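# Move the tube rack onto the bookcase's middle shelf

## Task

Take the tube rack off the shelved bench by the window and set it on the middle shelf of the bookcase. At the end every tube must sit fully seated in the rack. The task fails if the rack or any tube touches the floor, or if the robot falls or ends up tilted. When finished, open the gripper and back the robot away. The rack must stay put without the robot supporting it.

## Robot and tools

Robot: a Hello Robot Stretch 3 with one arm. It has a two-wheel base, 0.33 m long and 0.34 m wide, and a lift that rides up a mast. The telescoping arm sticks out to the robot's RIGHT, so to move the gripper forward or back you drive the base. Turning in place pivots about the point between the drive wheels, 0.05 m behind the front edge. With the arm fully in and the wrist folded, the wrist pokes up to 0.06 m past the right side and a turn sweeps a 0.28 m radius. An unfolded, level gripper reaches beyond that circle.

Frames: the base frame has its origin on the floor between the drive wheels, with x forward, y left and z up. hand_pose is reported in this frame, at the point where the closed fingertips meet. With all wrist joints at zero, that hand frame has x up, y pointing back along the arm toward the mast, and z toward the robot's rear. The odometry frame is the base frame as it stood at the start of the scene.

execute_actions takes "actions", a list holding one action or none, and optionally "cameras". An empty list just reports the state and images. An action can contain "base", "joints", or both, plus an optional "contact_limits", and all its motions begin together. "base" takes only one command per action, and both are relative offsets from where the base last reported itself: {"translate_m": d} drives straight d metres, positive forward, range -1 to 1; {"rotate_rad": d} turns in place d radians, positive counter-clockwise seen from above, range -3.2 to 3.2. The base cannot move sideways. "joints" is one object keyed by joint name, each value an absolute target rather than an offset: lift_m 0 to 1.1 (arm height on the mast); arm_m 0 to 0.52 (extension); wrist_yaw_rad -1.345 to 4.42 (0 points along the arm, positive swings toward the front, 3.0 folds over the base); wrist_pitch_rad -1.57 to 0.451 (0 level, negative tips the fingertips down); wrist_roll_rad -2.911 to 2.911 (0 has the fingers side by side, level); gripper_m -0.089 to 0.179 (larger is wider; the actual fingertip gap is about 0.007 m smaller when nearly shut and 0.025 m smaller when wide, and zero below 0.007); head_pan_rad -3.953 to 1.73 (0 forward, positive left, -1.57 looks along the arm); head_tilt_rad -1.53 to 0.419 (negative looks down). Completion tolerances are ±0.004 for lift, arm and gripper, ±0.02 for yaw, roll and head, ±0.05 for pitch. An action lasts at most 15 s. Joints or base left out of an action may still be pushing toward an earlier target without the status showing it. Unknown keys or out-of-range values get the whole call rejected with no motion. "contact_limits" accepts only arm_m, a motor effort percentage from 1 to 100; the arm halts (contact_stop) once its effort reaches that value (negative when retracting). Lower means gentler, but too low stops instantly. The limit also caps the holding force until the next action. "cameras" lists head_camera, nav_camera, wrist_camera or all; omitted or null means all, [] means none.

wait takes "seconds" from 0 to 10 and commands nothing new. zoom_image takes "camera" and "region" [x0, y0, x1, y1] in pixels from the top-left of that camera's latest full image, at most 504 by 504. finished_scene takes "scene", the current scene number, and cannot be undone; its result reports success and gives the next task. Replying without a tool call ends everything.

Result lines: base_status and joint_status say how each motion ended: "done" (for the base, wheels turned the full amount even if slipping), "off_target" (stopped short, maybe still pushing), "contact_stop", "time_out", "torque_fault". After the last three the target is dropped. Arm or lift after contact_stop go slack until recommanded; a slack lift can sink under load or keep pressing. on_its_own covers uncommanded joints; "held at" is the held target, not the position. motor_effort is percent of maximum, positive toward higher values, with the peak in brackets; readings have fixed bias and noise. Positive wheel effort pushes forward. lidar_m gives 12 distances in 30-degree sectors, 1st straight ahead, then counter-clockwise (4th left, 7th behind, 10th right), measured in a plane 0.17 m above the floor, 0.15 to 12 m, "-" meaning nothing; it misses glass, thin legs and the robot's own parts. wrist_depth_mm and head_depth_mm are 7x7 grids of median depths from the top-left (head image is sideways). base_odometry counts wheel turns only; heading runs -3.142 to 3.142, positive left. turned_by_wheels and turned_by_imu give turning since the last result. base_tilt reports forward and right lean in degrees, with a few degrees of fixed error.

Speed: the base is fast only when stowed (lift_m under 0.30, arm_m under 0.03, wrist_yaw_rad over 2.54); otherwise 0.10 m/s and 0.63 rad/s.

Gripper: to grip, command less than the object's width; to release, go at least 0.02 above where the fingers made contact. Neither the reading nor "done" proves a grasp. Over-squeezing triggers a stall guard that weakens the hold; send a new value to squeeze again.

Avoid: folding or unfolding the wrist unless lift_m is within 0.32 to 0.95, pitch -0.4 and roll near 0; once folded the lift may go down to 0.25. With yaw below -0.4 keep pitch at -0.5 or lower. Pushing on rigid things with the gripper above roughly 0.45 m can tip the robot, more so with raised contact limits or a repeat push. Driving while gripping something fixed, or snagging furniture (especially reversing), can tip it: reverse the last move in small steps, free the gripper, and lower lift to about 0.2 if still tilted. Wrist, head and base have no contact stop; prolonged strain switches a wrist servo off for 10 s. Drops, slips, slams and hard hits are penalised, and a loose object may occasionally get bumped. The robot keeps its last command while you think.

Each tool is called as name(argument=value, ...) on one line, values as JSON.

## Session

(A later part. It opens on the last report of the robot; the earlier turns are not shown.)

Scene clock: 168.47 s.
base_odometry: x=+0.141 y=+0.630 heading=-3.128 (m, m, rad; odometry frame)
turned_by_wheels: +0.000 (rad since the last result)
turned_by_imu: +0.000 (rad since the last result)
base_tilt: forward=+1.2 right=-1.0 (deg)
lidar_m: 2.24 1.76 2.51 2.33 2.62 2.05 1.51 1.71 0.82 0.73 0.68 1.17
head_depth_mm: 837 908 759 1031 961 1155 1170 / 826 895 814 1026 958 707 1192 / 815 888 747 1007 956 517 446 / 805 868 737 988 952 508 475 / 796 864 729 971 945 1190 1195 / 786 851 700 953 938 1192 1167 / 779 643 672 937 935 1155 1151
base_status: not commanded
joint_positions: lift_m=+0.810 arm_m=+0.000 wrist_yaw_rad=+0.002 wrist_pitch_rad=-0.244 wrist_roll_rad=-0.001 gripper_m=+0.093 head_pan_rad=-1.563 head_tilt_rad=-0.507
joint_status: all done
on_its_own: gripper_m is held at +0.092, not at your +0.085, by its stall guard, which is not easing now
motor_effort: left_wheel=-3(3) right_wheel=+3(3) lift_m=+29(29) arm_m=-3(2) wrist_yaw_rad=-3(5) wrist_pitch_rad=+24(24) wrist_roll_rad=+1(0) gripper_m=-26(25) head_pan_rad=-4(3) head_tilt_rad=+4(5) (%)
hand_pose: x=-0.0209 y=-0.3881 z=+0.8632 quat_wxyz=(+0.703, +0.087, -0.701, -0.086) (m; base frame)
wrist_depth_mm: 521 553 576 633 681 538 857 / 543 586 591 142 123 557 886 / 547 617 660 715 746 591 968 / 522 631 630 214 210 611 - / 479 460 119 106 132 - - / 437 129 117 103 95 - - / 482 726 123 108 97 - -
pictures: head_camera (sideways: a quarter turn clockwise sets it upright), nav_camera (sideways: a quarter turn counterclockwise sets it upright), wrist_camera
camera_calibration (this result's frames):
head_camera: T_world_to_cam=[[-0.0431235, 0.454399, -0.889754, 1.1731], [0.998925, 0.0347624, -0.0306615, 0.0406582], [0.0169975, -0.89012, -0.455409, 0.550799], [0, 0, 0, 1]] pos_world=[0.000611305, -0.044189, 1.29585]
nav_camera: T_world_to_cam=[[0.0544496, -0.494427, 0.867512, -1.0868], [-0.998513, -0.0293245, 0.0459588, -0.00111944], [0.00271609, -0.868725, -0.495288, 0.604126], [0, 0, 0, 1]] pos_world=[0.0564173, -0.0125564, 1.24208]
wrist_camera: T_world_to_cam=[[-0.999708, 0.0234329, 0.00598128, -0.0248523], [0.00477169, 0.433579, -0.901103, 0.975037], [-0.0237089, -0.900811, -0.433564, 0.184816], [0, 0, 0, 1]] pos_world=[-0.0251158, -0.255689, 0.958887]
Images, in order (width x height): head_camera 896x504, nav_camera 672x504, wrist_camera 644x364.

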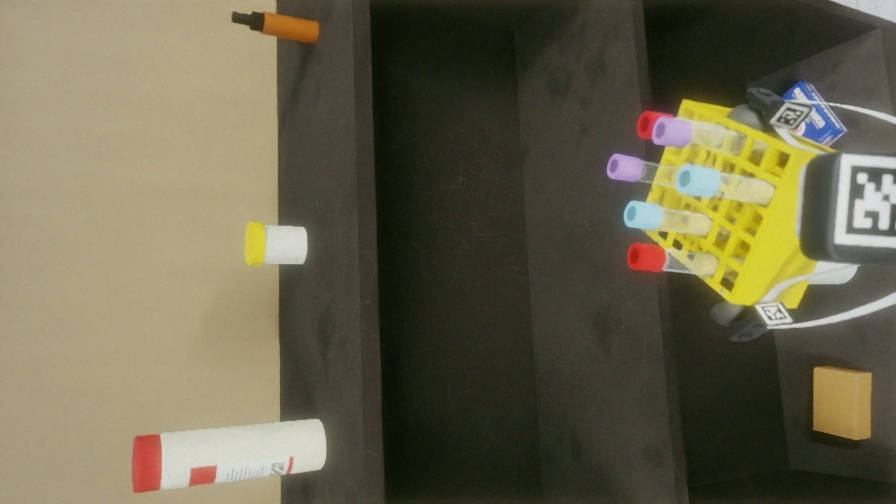

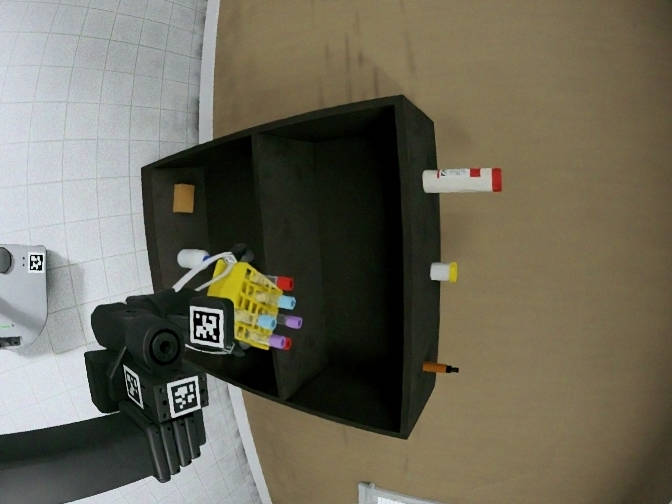

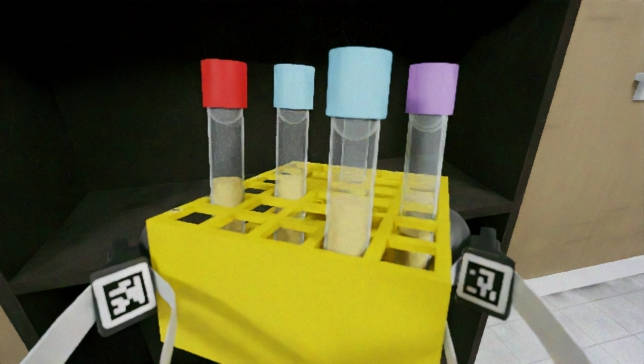

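execute_actions(actions=[{"joints":{"arm_m":0.40}}], cameras=["head_camera"])

execute_actions(actions=[{"joints":{"lift_m":0.71}}], cameras=["head_camera","wrist_camera"])

Scene clock: 175.00 s.
base_odometry: x=+0.141 y=+0.630 heading=-3.128 (m, m, rad; odometry frame)
turned_by_wheels: +0.000 (rad since the last result)
turned_by_imu: +0.000 (rad since the last result)
base_tilt: forward=+1.1 right=-1.0 (deg)
lidar_m: 2.24 1.76 2.51 2.33 2.63 2.05 1.51 1.71 0.82 0.73 0.68 1.17
head_depth_mm: 836 909 757 1028 1000 - - / 826 898 810 998 893 1327 1210 / 815 884 745 960 891 1273 1220 / 805 869 734 952 918 1247 1158 / 795 863 727 966 947 1221 1212 / 785 851 700 954 937 1196 1169 / 775 644 671 936 934 1151 1149
base_status: not commanded
joint_positions: lift_m=+0.810 arm_m=+0.400 wrist_yaw_rad=+0.001 wrist_pitch_rad=-0.244 wrist_roll_rad=-0.001 gripper_m=+0.093 head_pan_rad=-1.563 head_tilt_rad=-0.507
joint_status: all done
on_its_own: gripper_m is held at +0.092, not at your +0.085, by its stall guard, which is not easing now
motor_effort: left_wheel=-4(3) right_wheel=+3(2) lift_m=+29(29) arm_m=+3(1) wrist_yaw_rad=-1(2) wrist_pitch_rad=+24(23) wrist_roll_rad=+0(1) gripper_m=-25(25) head_pan_rad=-3(3) head_tilt_rad=+4(5) (%)
hand_pose: x=-0.0211 y=-0.7875 z=+0.8632 quat_wxyz=(+0.702, +0.087, -0.701, -0.086) (m; base frame)
wrist_depth_mm: 210 219 232 251 265 288 308 / 220 234 237 97 127 310 327 / 233 250 263 281 305 341 347 / 250 266 273 214 210 371 355 / 265 268 118 108 132 406 361 / 283 129 118 103 94 401 352 / 300 314 124 108 97 318 318
pictures: head_camera (sideways: a quarter turn clockwise sets it upright)
camera_calibration (this result's frames):
head_camera: T_world_to_cam=[[-0.0430847, 0.454381, -0.889765, 1.17311], [0.998928, 0.0346768, -0.0306621, 0.040659], [0.0169219, -0.890132, -0.455388, 0.550772], [0, 0, 0, 1]] pos_world=[0.000607551, -0.0441887, 1.29585]
Images, in order (width x height): head_camera 896x504.

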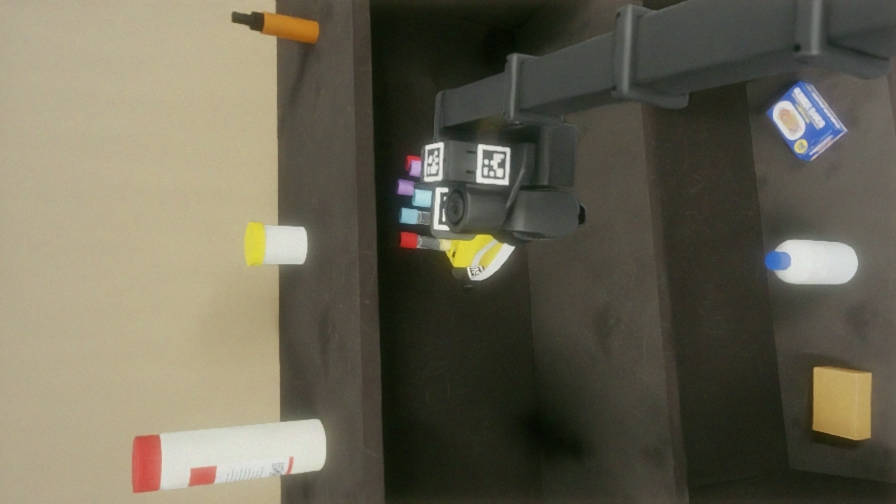

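Scene clock: 176.73 s.
base_odometry: x=+0.141 y=+0.630 heading=-3.128 (m, m, rad; odometry frame)
turned_by_wheels: +0.000 (rad since the last result)
turned_by_imu: +0.000 (rad since the last result)
base_tilt: forward=+1.1 right=-0.9 (deg)
lidar_m: 2.24 1.76 2.51 2.33 2.63 2.05 1.51 1.70 0.82 0.73 0.68 1.17
head_depth_mm: 836 910 758 1026 964 1146 1123 / 825 896 812 1023 1016 - 1196 / 813 888 747 986 - 1289 1217 / 804 871 735 976 889 1254 1155 / 796 860 727 970 944 1219 1216 / 785 851 700 954 939 1193 1167 / 778 644 672 937 936 1152 1153
base_status: not commanded
joint_positions: lift_m=+0.710 arm_m=+0.400 wrist_yaw_rad=+0.001 wrist_pitch_rad=-0.244 wrist_roll_rad=-0.001 gripper_m=+0.093 head_pan_rad=-1.563 head_tilt_rad=-0.507
joint_status: all done
on_its_own: gripper_m is held at +0.092, not at your +0.085, by its stall guard, which is not easing now
motor_effort: left_wheel=-3(3) right_wheel=+3(3) lift_m=+22(27) arm_m=+3(3) wrist_yaw_rad=-1(2) wrist_pitch_rad=+24(24) wrist_roll_rad=+0(0) gripper_m=-25(25) head_pan_rad=-4(3) head_tilt_rad=+4(4) (%)
hand_pose: x=-0.0211 y=-0.7875 z=+0.7635 quat_wxyz=(+0.702, +0.087, -0.701, -0.086) (m; base frame)
wrist_depth_mm: 208 218 234 250 268 287 310 / 221 233 237 97 127 312 328 / 233 247 265 283 310 341 346 / 248 263 271 214 211 369 352 / 262 268 118 108 132 316 308 / 253 129 117 103 95 256 245 / 211 203 124 108 97 206 205
pictures: head_camera (sideways: a quarter turn clockwise sets it upright), wrist_camera
camera_calibration (this result's frames):
head_camera: T_world_to_cam=[[-0.0430847, 0.454381, -0.889765, 1.17311], [0.998928, 0.0346767, -0.0306621, 0.040659], [0.0169218, -0.890132, -0.455388, 0.550772], [0, 0, 0, 1]] pos_world=[0.000607545, -0.0441887, 1.29585]
wrist_camera: T_world_to_cam=[[-0.999687, 0.0243402, 0.00573515, -0.0142008], [0.00538704, 0.433575, -0.901101, 1.05844], [-0.0244196, -0.900789, -0.433571, -0.218122], [0, 0, 0, 1]] pos_world=[-0.0252247, -0.655048, 0.859269]
Images, in order (width x height): head_camera 896x504, wrist_camera 644x364.

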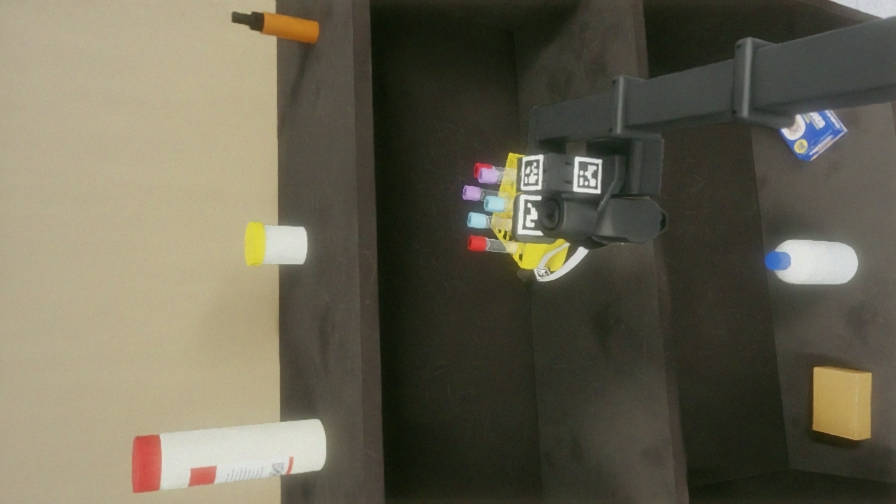

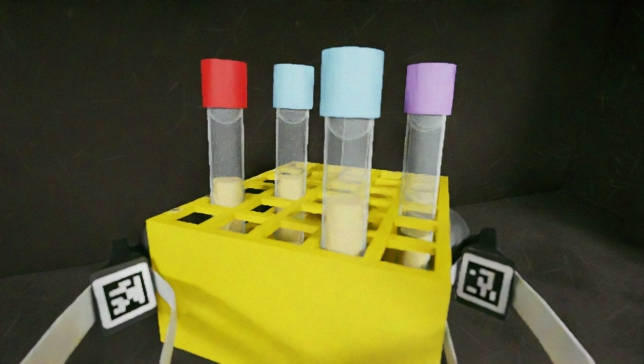

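execute_actions(actions=[{"joints":{"lift_m":0.685}}], cameras=["wrist_camera"])

Scene clock: 182.63 s.
base_odometry: x=+0.141 y=+0.630 heading=-3.128 (m, m, rad; odometry frame)
turned_by_wheels: +0.000 (rad since the last result)
turned_by_imu: +0.000 (rad since the last result)
base_tilt: forward=+1.1 right=-1.0 (deg)
lidar_m: 2.25 1.76 2.51 2.33 2.63 2.05 1.51 1.70 0.83 0.73 0.68 1.17
head_depth_mm: 835 911 758 1028 964 1156 1134 / 827 899 809 1024 997 - 1192 / 816 884 744 999 - 1297 1213 / 806 871 735 985 890 1265 1162 / 793 863 727 973 943 1223 1210 / 785 850 699 955 938 1190 1166 / 775 644 672 935 935 1157 1155
base_status: not commanded
joint_positions: lift_m=+0.685 arm_m=+0.400 wrist_yaw_rad=+0.001 wrist_pitch_rad=-0.244 wrist_roll_rad=-0.001 gripper_m=+0.093 head_pan_rad=-1.563 head_tilt_rad=-0.507
joint_status: all done
on_its_own: gripper_m is held at +0.092, not at your +0.085, by its stall guard, which is not easing now
motor_effort: left_wheel=-3(3) right_wheel=+3(3) lift_m=+21(25) arm_m=+3(3) wrist_yaw_rad=-2(2) wrist_pitch_rad=+24(24) wrist_roll_rad=+0(0) gripper_m=-25(25) head_pan_rad=-4(4) head_tilt_rad=+4(4) (%)
hand_pose: x=-0.0211 y=-0.7875 z=+0.7386 quat_wxyz=(+0.702, +0.087, -0.701, -0.086) (m; base frame)
wrist_depth_mm: 209 219 234 250 269 288 308 / 222 232 238 97 126 310 327 / 234 248 263 284 309 338 347 / 250 264 270 212 210 351 331 / 259 255 118 108 133 273 265 / 220 129 118 103 95 221 213 / 185 174 125 108 97 176 177
pictures: wrist_camera
camera_calibration (this result's frames):
wrist_camera: T_world_to_cam=[[-0.999687, 0.0243401, 0.0057348, -0.0140572], [0.00538733, 0.433575, -0.901101, 1.03592], [-0.0244194, -0.900789, -0.433571, -0.228957], [0, 0, 0, 1]] pos_world=[-0.0252247, -0.655048, 0.834278]
Images, in order (width x height): wrist_camera 644x364.

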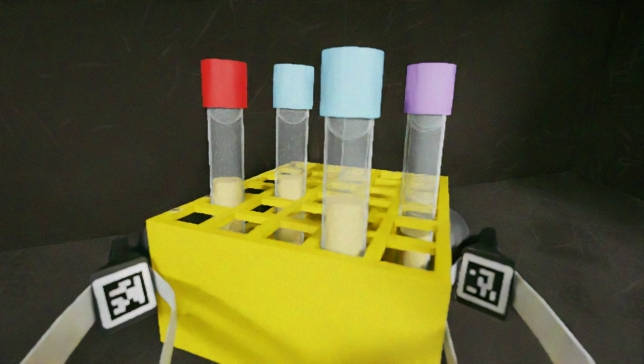

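execute_actions(actions=[{"joints":{"lift_m":0.667}}], cameras=[])

execute_actions(actions=[{"joints":{"lift_m":0.655}}], cameras=["wrist_camera"])

Scene clock: 186.30 s.
base_odometry: x=+0.141 y=+0.630 heading=-3.128 (m, m, rad; odometry frame)
turned_by_wheels: +0.000 (rad since the last result)
turned_by_imu: +0.000 (rad since the last result)
base_tilt: forward=+1.1 right=-1.0 (deg)
lidar_m: 2.24 1.76 2.51 2.33 2.64 2.05 1.51 1.70 0.82 0.73 0.68 1.17
head_depth_mm: 836 906 759 1026 965 1159 1167 / 828 898 811 1024 996 1319 1191 / 815 886 747 999 954 1317 1218 / 805 868 734 983 912 1260 1160 / 795 863 728 969 943 1222 1210 / 785 851 700 952 939 1193 1168 / 777 644 671 934 936 1152 1149
base_status: not commanded
joint_positions: lift_m=+0.667 arm_m=+0.400 wrist_yaw_rad=+0.001 wrist_pitch_rad=-0.227 wrist_roll_rad=-0.001 gripper_m=+0.093 head_pan_rad=-1.563 head_tilt_rad=-0.507
joint_status: all done
on_its_own: gripper_m is held at +0.092, not at your +0.085, by its stall guard, which is not easing now
motor_effort: left_wheel=-3(3) right_wheel=+3(3) lift_m=+20(24) arm_m=+3(3) wrist_yaw_rad=-1(2) wrist_pitch_rad=+14(24) wrist_roll_rad=+0(0) gripper_m=-26(25) head_pan_rad=-3(3) head_tilt_rad=+4(4) (%)
hand_pose: x=-0.0211 y=-0.7889 z=+0.7248 quat_wxyz=(+0.703, +0.081, -0.702, -0.080) (m; base frame)
wrist_depth_mm: 209 220 235 248 266 289 308 / 219 233 136 140 125 310 326 / 235 248 263 283 307 337 346 / 250 263 199 183 215 337 323 / 253 229 118 107 132 254 244 / 200 128 117 103 94 202 194 / - 159 124 108 97 161 161
pictures: none
No camera images: the call's "cameras" was empty. Leave "cameras" out to get every camera's image.

Scene clock: 187.07 s.
base_odometry: x=+0.141 y=+0.630 heading=-3.128 (m, m, rad; odometry frame)
turned_by_wheels: +0.000 (rad since the last result)
turned_by_imu: +0.000 (rad since the last result)
base_tilt: forward=+1.1 right=-1.0 (deg)
lidar_m: 2.24 1.76 2.51 2.32 2.63 2.05 1.51 1.70 0.82 0.73 0.68 1.17
head_depth_mm: 837 908 759 1030 963 1151 1173 / 826 900 812 1022 995 1317 - / 815 886 745 998 951 1322 1219 / 805 869 735 979 915 1262 1158 / 794 863 729 969 944 1221 1214 / 786 848 700 954 938 1194 1170 / 777 644 672 938 936 1149 1152
base_status: not commanded
joint_positions: lift_m=+0.655 arm_m=+0.400 wrist_yaw_rad=+0.001 wrist_pitch_rad=-0.222 wrist_roll_rad=-0.001 gripper_m=+0.093 head_pan_rad=-1.563 head_tilt_rad=-0.507
joint_status: all done
on_its_own: gripper_m is held at +0.092, not at your +0.085, by its stall guard, which is not easing now
motor_effort: left_wheel=-3(3) right_wheel=+3(3) lift_m=+20(21) arm_m=+3(3) wrist_yaw_rad=-2(2) wrist_pitch_rad=+12(14) wrist_roll_rad=+0(0) gripper_m=-25(26) head_pan_rad=-3(3) head_tilt_rad=+4(3) (%)
hand_pose: x=-0.0211 y=-0.7893 z=+0.7139 quat_wxyz=(+0.703, +0.079, -0.702, -0.078) (m; base frame)
wrist_depth_mm: 209 221 234 247 266 287 308 / 221 233 136 87 118 310 325 / 232 247 264 278 308 339 346 / 247 263 178 163 188 304 304 / 237 213 117 107 130 233 225 / 187 129 117 102 93 186 178 / - 148 127 109 98 149 149
pictures: wrist_camera
camera_calibration (this result's frames):
wrist_camera: T_world_to_cam=[[-0.999687, 0.0245129, 0.00495164, -0.0131752], [0.00564326, 0.414016, -0.910252, 1.00556], [-0.024363, -0.909939, -0.414025, -0.262438], [0, 0, 0, 1]] pos_world=[-0.0252395, -0.654798, 0.80672]
Images, in order (width x height): wrist_camera 644x364.

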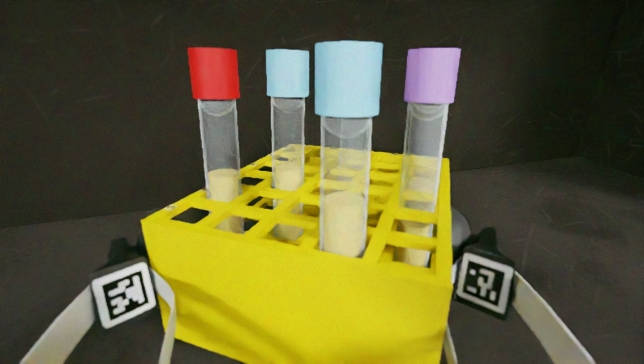

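Load is on the shelf now. Releasing and withdrawing.

execute_actions(actions=[{"joints":{"gripper_m":0.175}}], cameras=["wrist_camera"])

execute_actions(actions=[{"joints":{"arm_m":0.0}}])

Scene clock: 190.63 s.
base_odometry: x=+0.141 y=+0.630 heading=-3.128 (m, m, rad; odometry frame)
turned_by_wheels: +0.000 (rad since the last result)
turned_by_imu: +0.000 (rad since the last result)
base_tilt: forward=+1.1 right=-1.0 (deg)
lidar_m: 2.24 1.76 2.51 2.33 2.63 2.05 1.51 1.70 0.82 0.73 0.68 1.17
head_depth_mm: 837 909 758 1032 963 1159 1172 / 827 898 811 1029 994 1323 - / 815 885 747 1001 934 1320 1220 / 805 871 733 989 904 1263 1158 / 795 861 727 971 944 1218 1206 / 786 851 700 952 940 1191 1166 / 777 644 671 939 934 1154 1154
base_status: not commanded
joint_positions: lift_m=+0.655 arm_m=+0.400 wrist_yaw_rad=+0.001 wrist_pitch_rad=-0.226 wrist_roll_rad=-0.001 gripper_m=+0.175 head_pan_rad=-1.563 head_tilt_rad=-0.507
joint_status: all done
motor_effort: left_wheel=-3(3) right_wheel=+3(3) lift_m=+21(20) arm_m=+3(3) wrist_yaw_rad=-2(1) wrist_pitch_rad=+14(15) wrist_roll_rad=+0(0) gripper_m=+0(100) head_pan_rad=-3(3) head_tilt_rad=+4(3) (%)
hand_pose: x=-0.0211 y=-0.7890 z=+0.7130 quat_wxyz=(+0.703, +0.080, -0.702, -0.079) (m; base frame)
wrist_depth_mm: 208 219 232 250 266 289 315 / 220 231 126 127 110 310 326 / 233 247 261 83 302 333 345 / 246 263 272 189 187 304 302 / 235 233 141 128 140 238 222 / - 136 115 104 109 175 177 / 146 147 129 110 98 147 147
pictures: wrist_camera
camera_calibration (this result's frames):
wrist_camera: T_world_to_cam=[[-0.999687, 0.0244983, 0.00504409, -0.0132563], [0.00563432, 0.417048, -0.908867, 1.0061], [-0.0243693, -0.908554, -0.417055, -0.259285], [0, 0, 0, 1]] pos_world=[-0.0252395, -0.654841, 0.80634]
Images, in order (width x height): wrist_camera 644x364.

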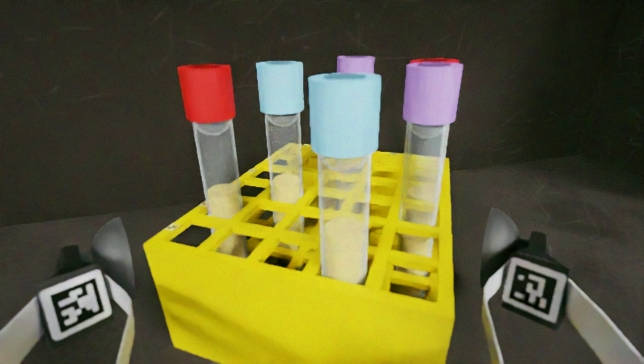

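Scene clock: 194.77 s.
base_odometry: x=+0.141 y=+0.630 heading=-3.128 (m, m, rad; odometry frame)
turned_by_wheels: +0.000 (rad since the last result)
turned_by_imu: +0.000 (rad since the last result)
base_tilt: forward=+1.2 right=-1.1 (deg)
lidar_m: 2.24 1.76 2.51 2.33 2.62 2.04 1.51 1.70 0.82 0.73 0.68 1.17
head_depth_mm: 836 909 758 1025 963 1155 1170 / 824 899 813 1026 958 1307 1212 / 815 884 746 1004 906 1277 1218 / 806 871 735 985 893 1247 1159 / 794 862 729 968 945 1221 1237 / 787 850 700 953 941 1197 1166 / 775 645 671 936 936 1150 1152
base_status: not commanded
joint_positions: lift_m=+0.655 arm_m=+0.000 wrist_yaw_rad=+0.001 wrist_pitch_rad=-0.226 wrist_roll_rad=-0.001 gripper_m=+0.175 head_pan_rad=-1.563 head_tilt_rad=-0.507
joint_status: all done
motor_effort: left_wheel=-3(3) right_wheel=+2(3) lift_m=+21(20) arm_m=-2(2) wrist_yaw_rad=-1(2) wrist_pitch_rad=+14(14) wrist_roll_rad=+0(0) gripper_m=+0(0) head_pan_rad=-3(4) head_tilt_rad=+5(4) (%)
hand_pose: x=-0.0212 y=-0.3897 z=+0.7131 quat_wxyz=(+0.703, +0.080, -0.702, -0.079) (m; base frame)
wrist_depth_mm: 513 550 571 617 670 534 826 / 543 577 626 628 703 557 914 / 473 516 491 489 534 538 987 / 388 637 695 772 808 647 - / 497 705 758 842 880 709 - / 447 774 813 877 916 707 - / 491 807 845 790 827 899 941
pictures: head_camera (sideways: a quarter turn clockwise sets it upright), nav_camera (sideways: a quarter turn counterclockwise sets it upright), wrist_camera
camera_calibration (this result's frames):
head_camera: T_world_to_cam=[[-0.0430835, 0.454348, -0.889782, 1.17313], [0.998928, 0.0346735, -0.0306631, 0.0406603], [0.0169201, -0.890149, -0.455355, 0.550728], [0, 0, 0, 1]] pos_world=[0.000607458, -0.0441889, 1.29585]
nav_camera: T_world_to_cam=[[0.0544061, -0.494378, 0.867543, -1.08684], [-0.998515, -0.0292347, 0.0459602, -0.00112116], [0.00264062, -0.868755, -0.495235, 0.604057], [0, 0, 0, 1]] pos_world=[0.0564162, -0.0125644, 1.24208]
wrist_camera: T_world_to_cam=[[-0.999681, 0.0247364, 0.00504136, -0.0230028], [0.00573333, 0.416943, -0.908915, 0.839575], [-0.0245852, -0.908596, -0.416952, 0.103453], [0, 0, 0, 1]] pos_world=[-0.0252656, -0.255488, 0.806353]
Images, in order (width x height): head_camera 896x504, nav_camera 672x504, wrist_camera 644x364.

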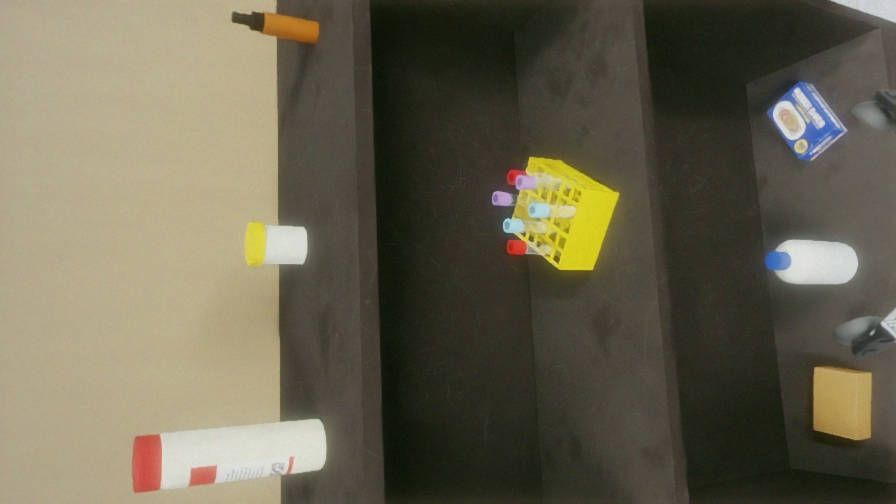

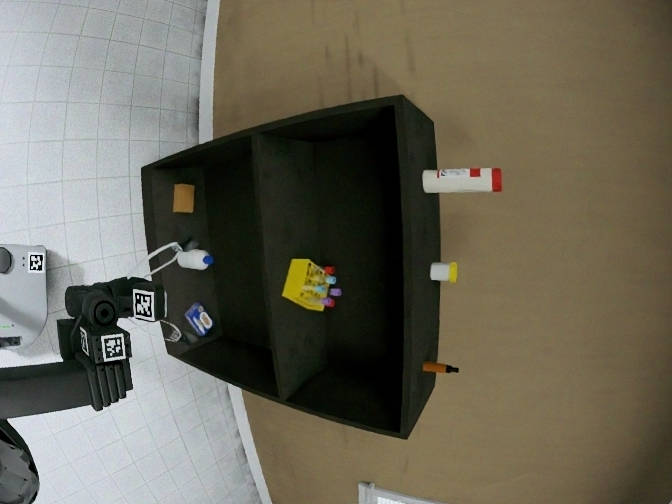

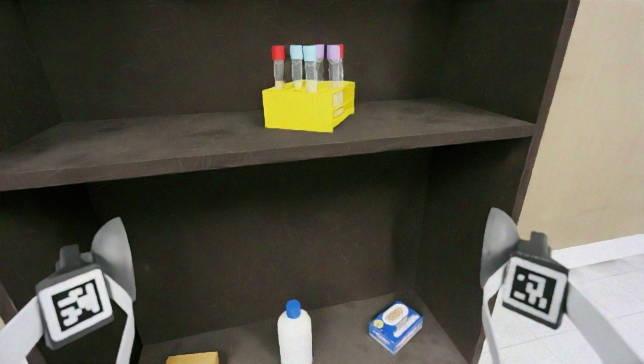

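zoom_image(camera="wrist_camera", region=[240, 30, 380, 140])

zoom_image(camera="head_camera", region=[470, 140, 640, 290])

Region (240, 30, 380, 140) of wrist_camera's 644x364 image, scaled by 3.600; it fills the top 396 rows of this view, and the rest is white.

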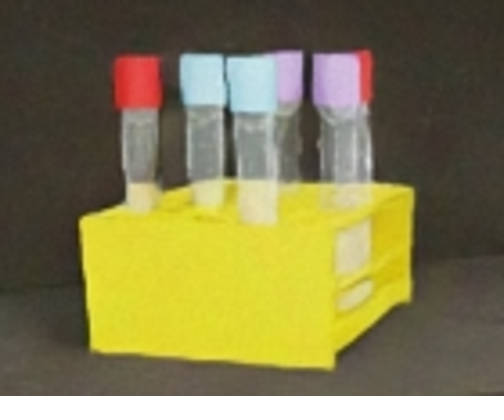

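Region (470, 140, 640, 290) of head_camera's 896x504 image, scaled by 2.965, with more detail than that image has; it fills the top 445 rows of this view, and the rest is white.

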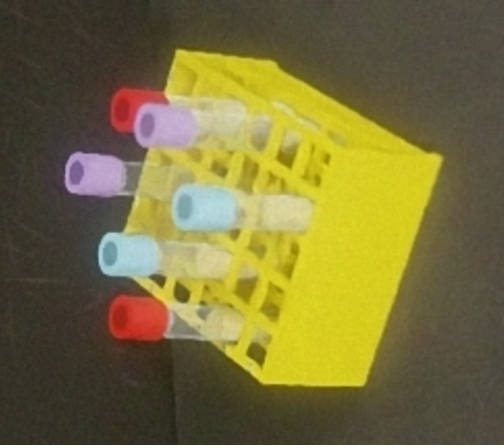

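Tube tops look even, so all tubes are seated.

finished_scene(scene=1)

The scene is finished: the task was done.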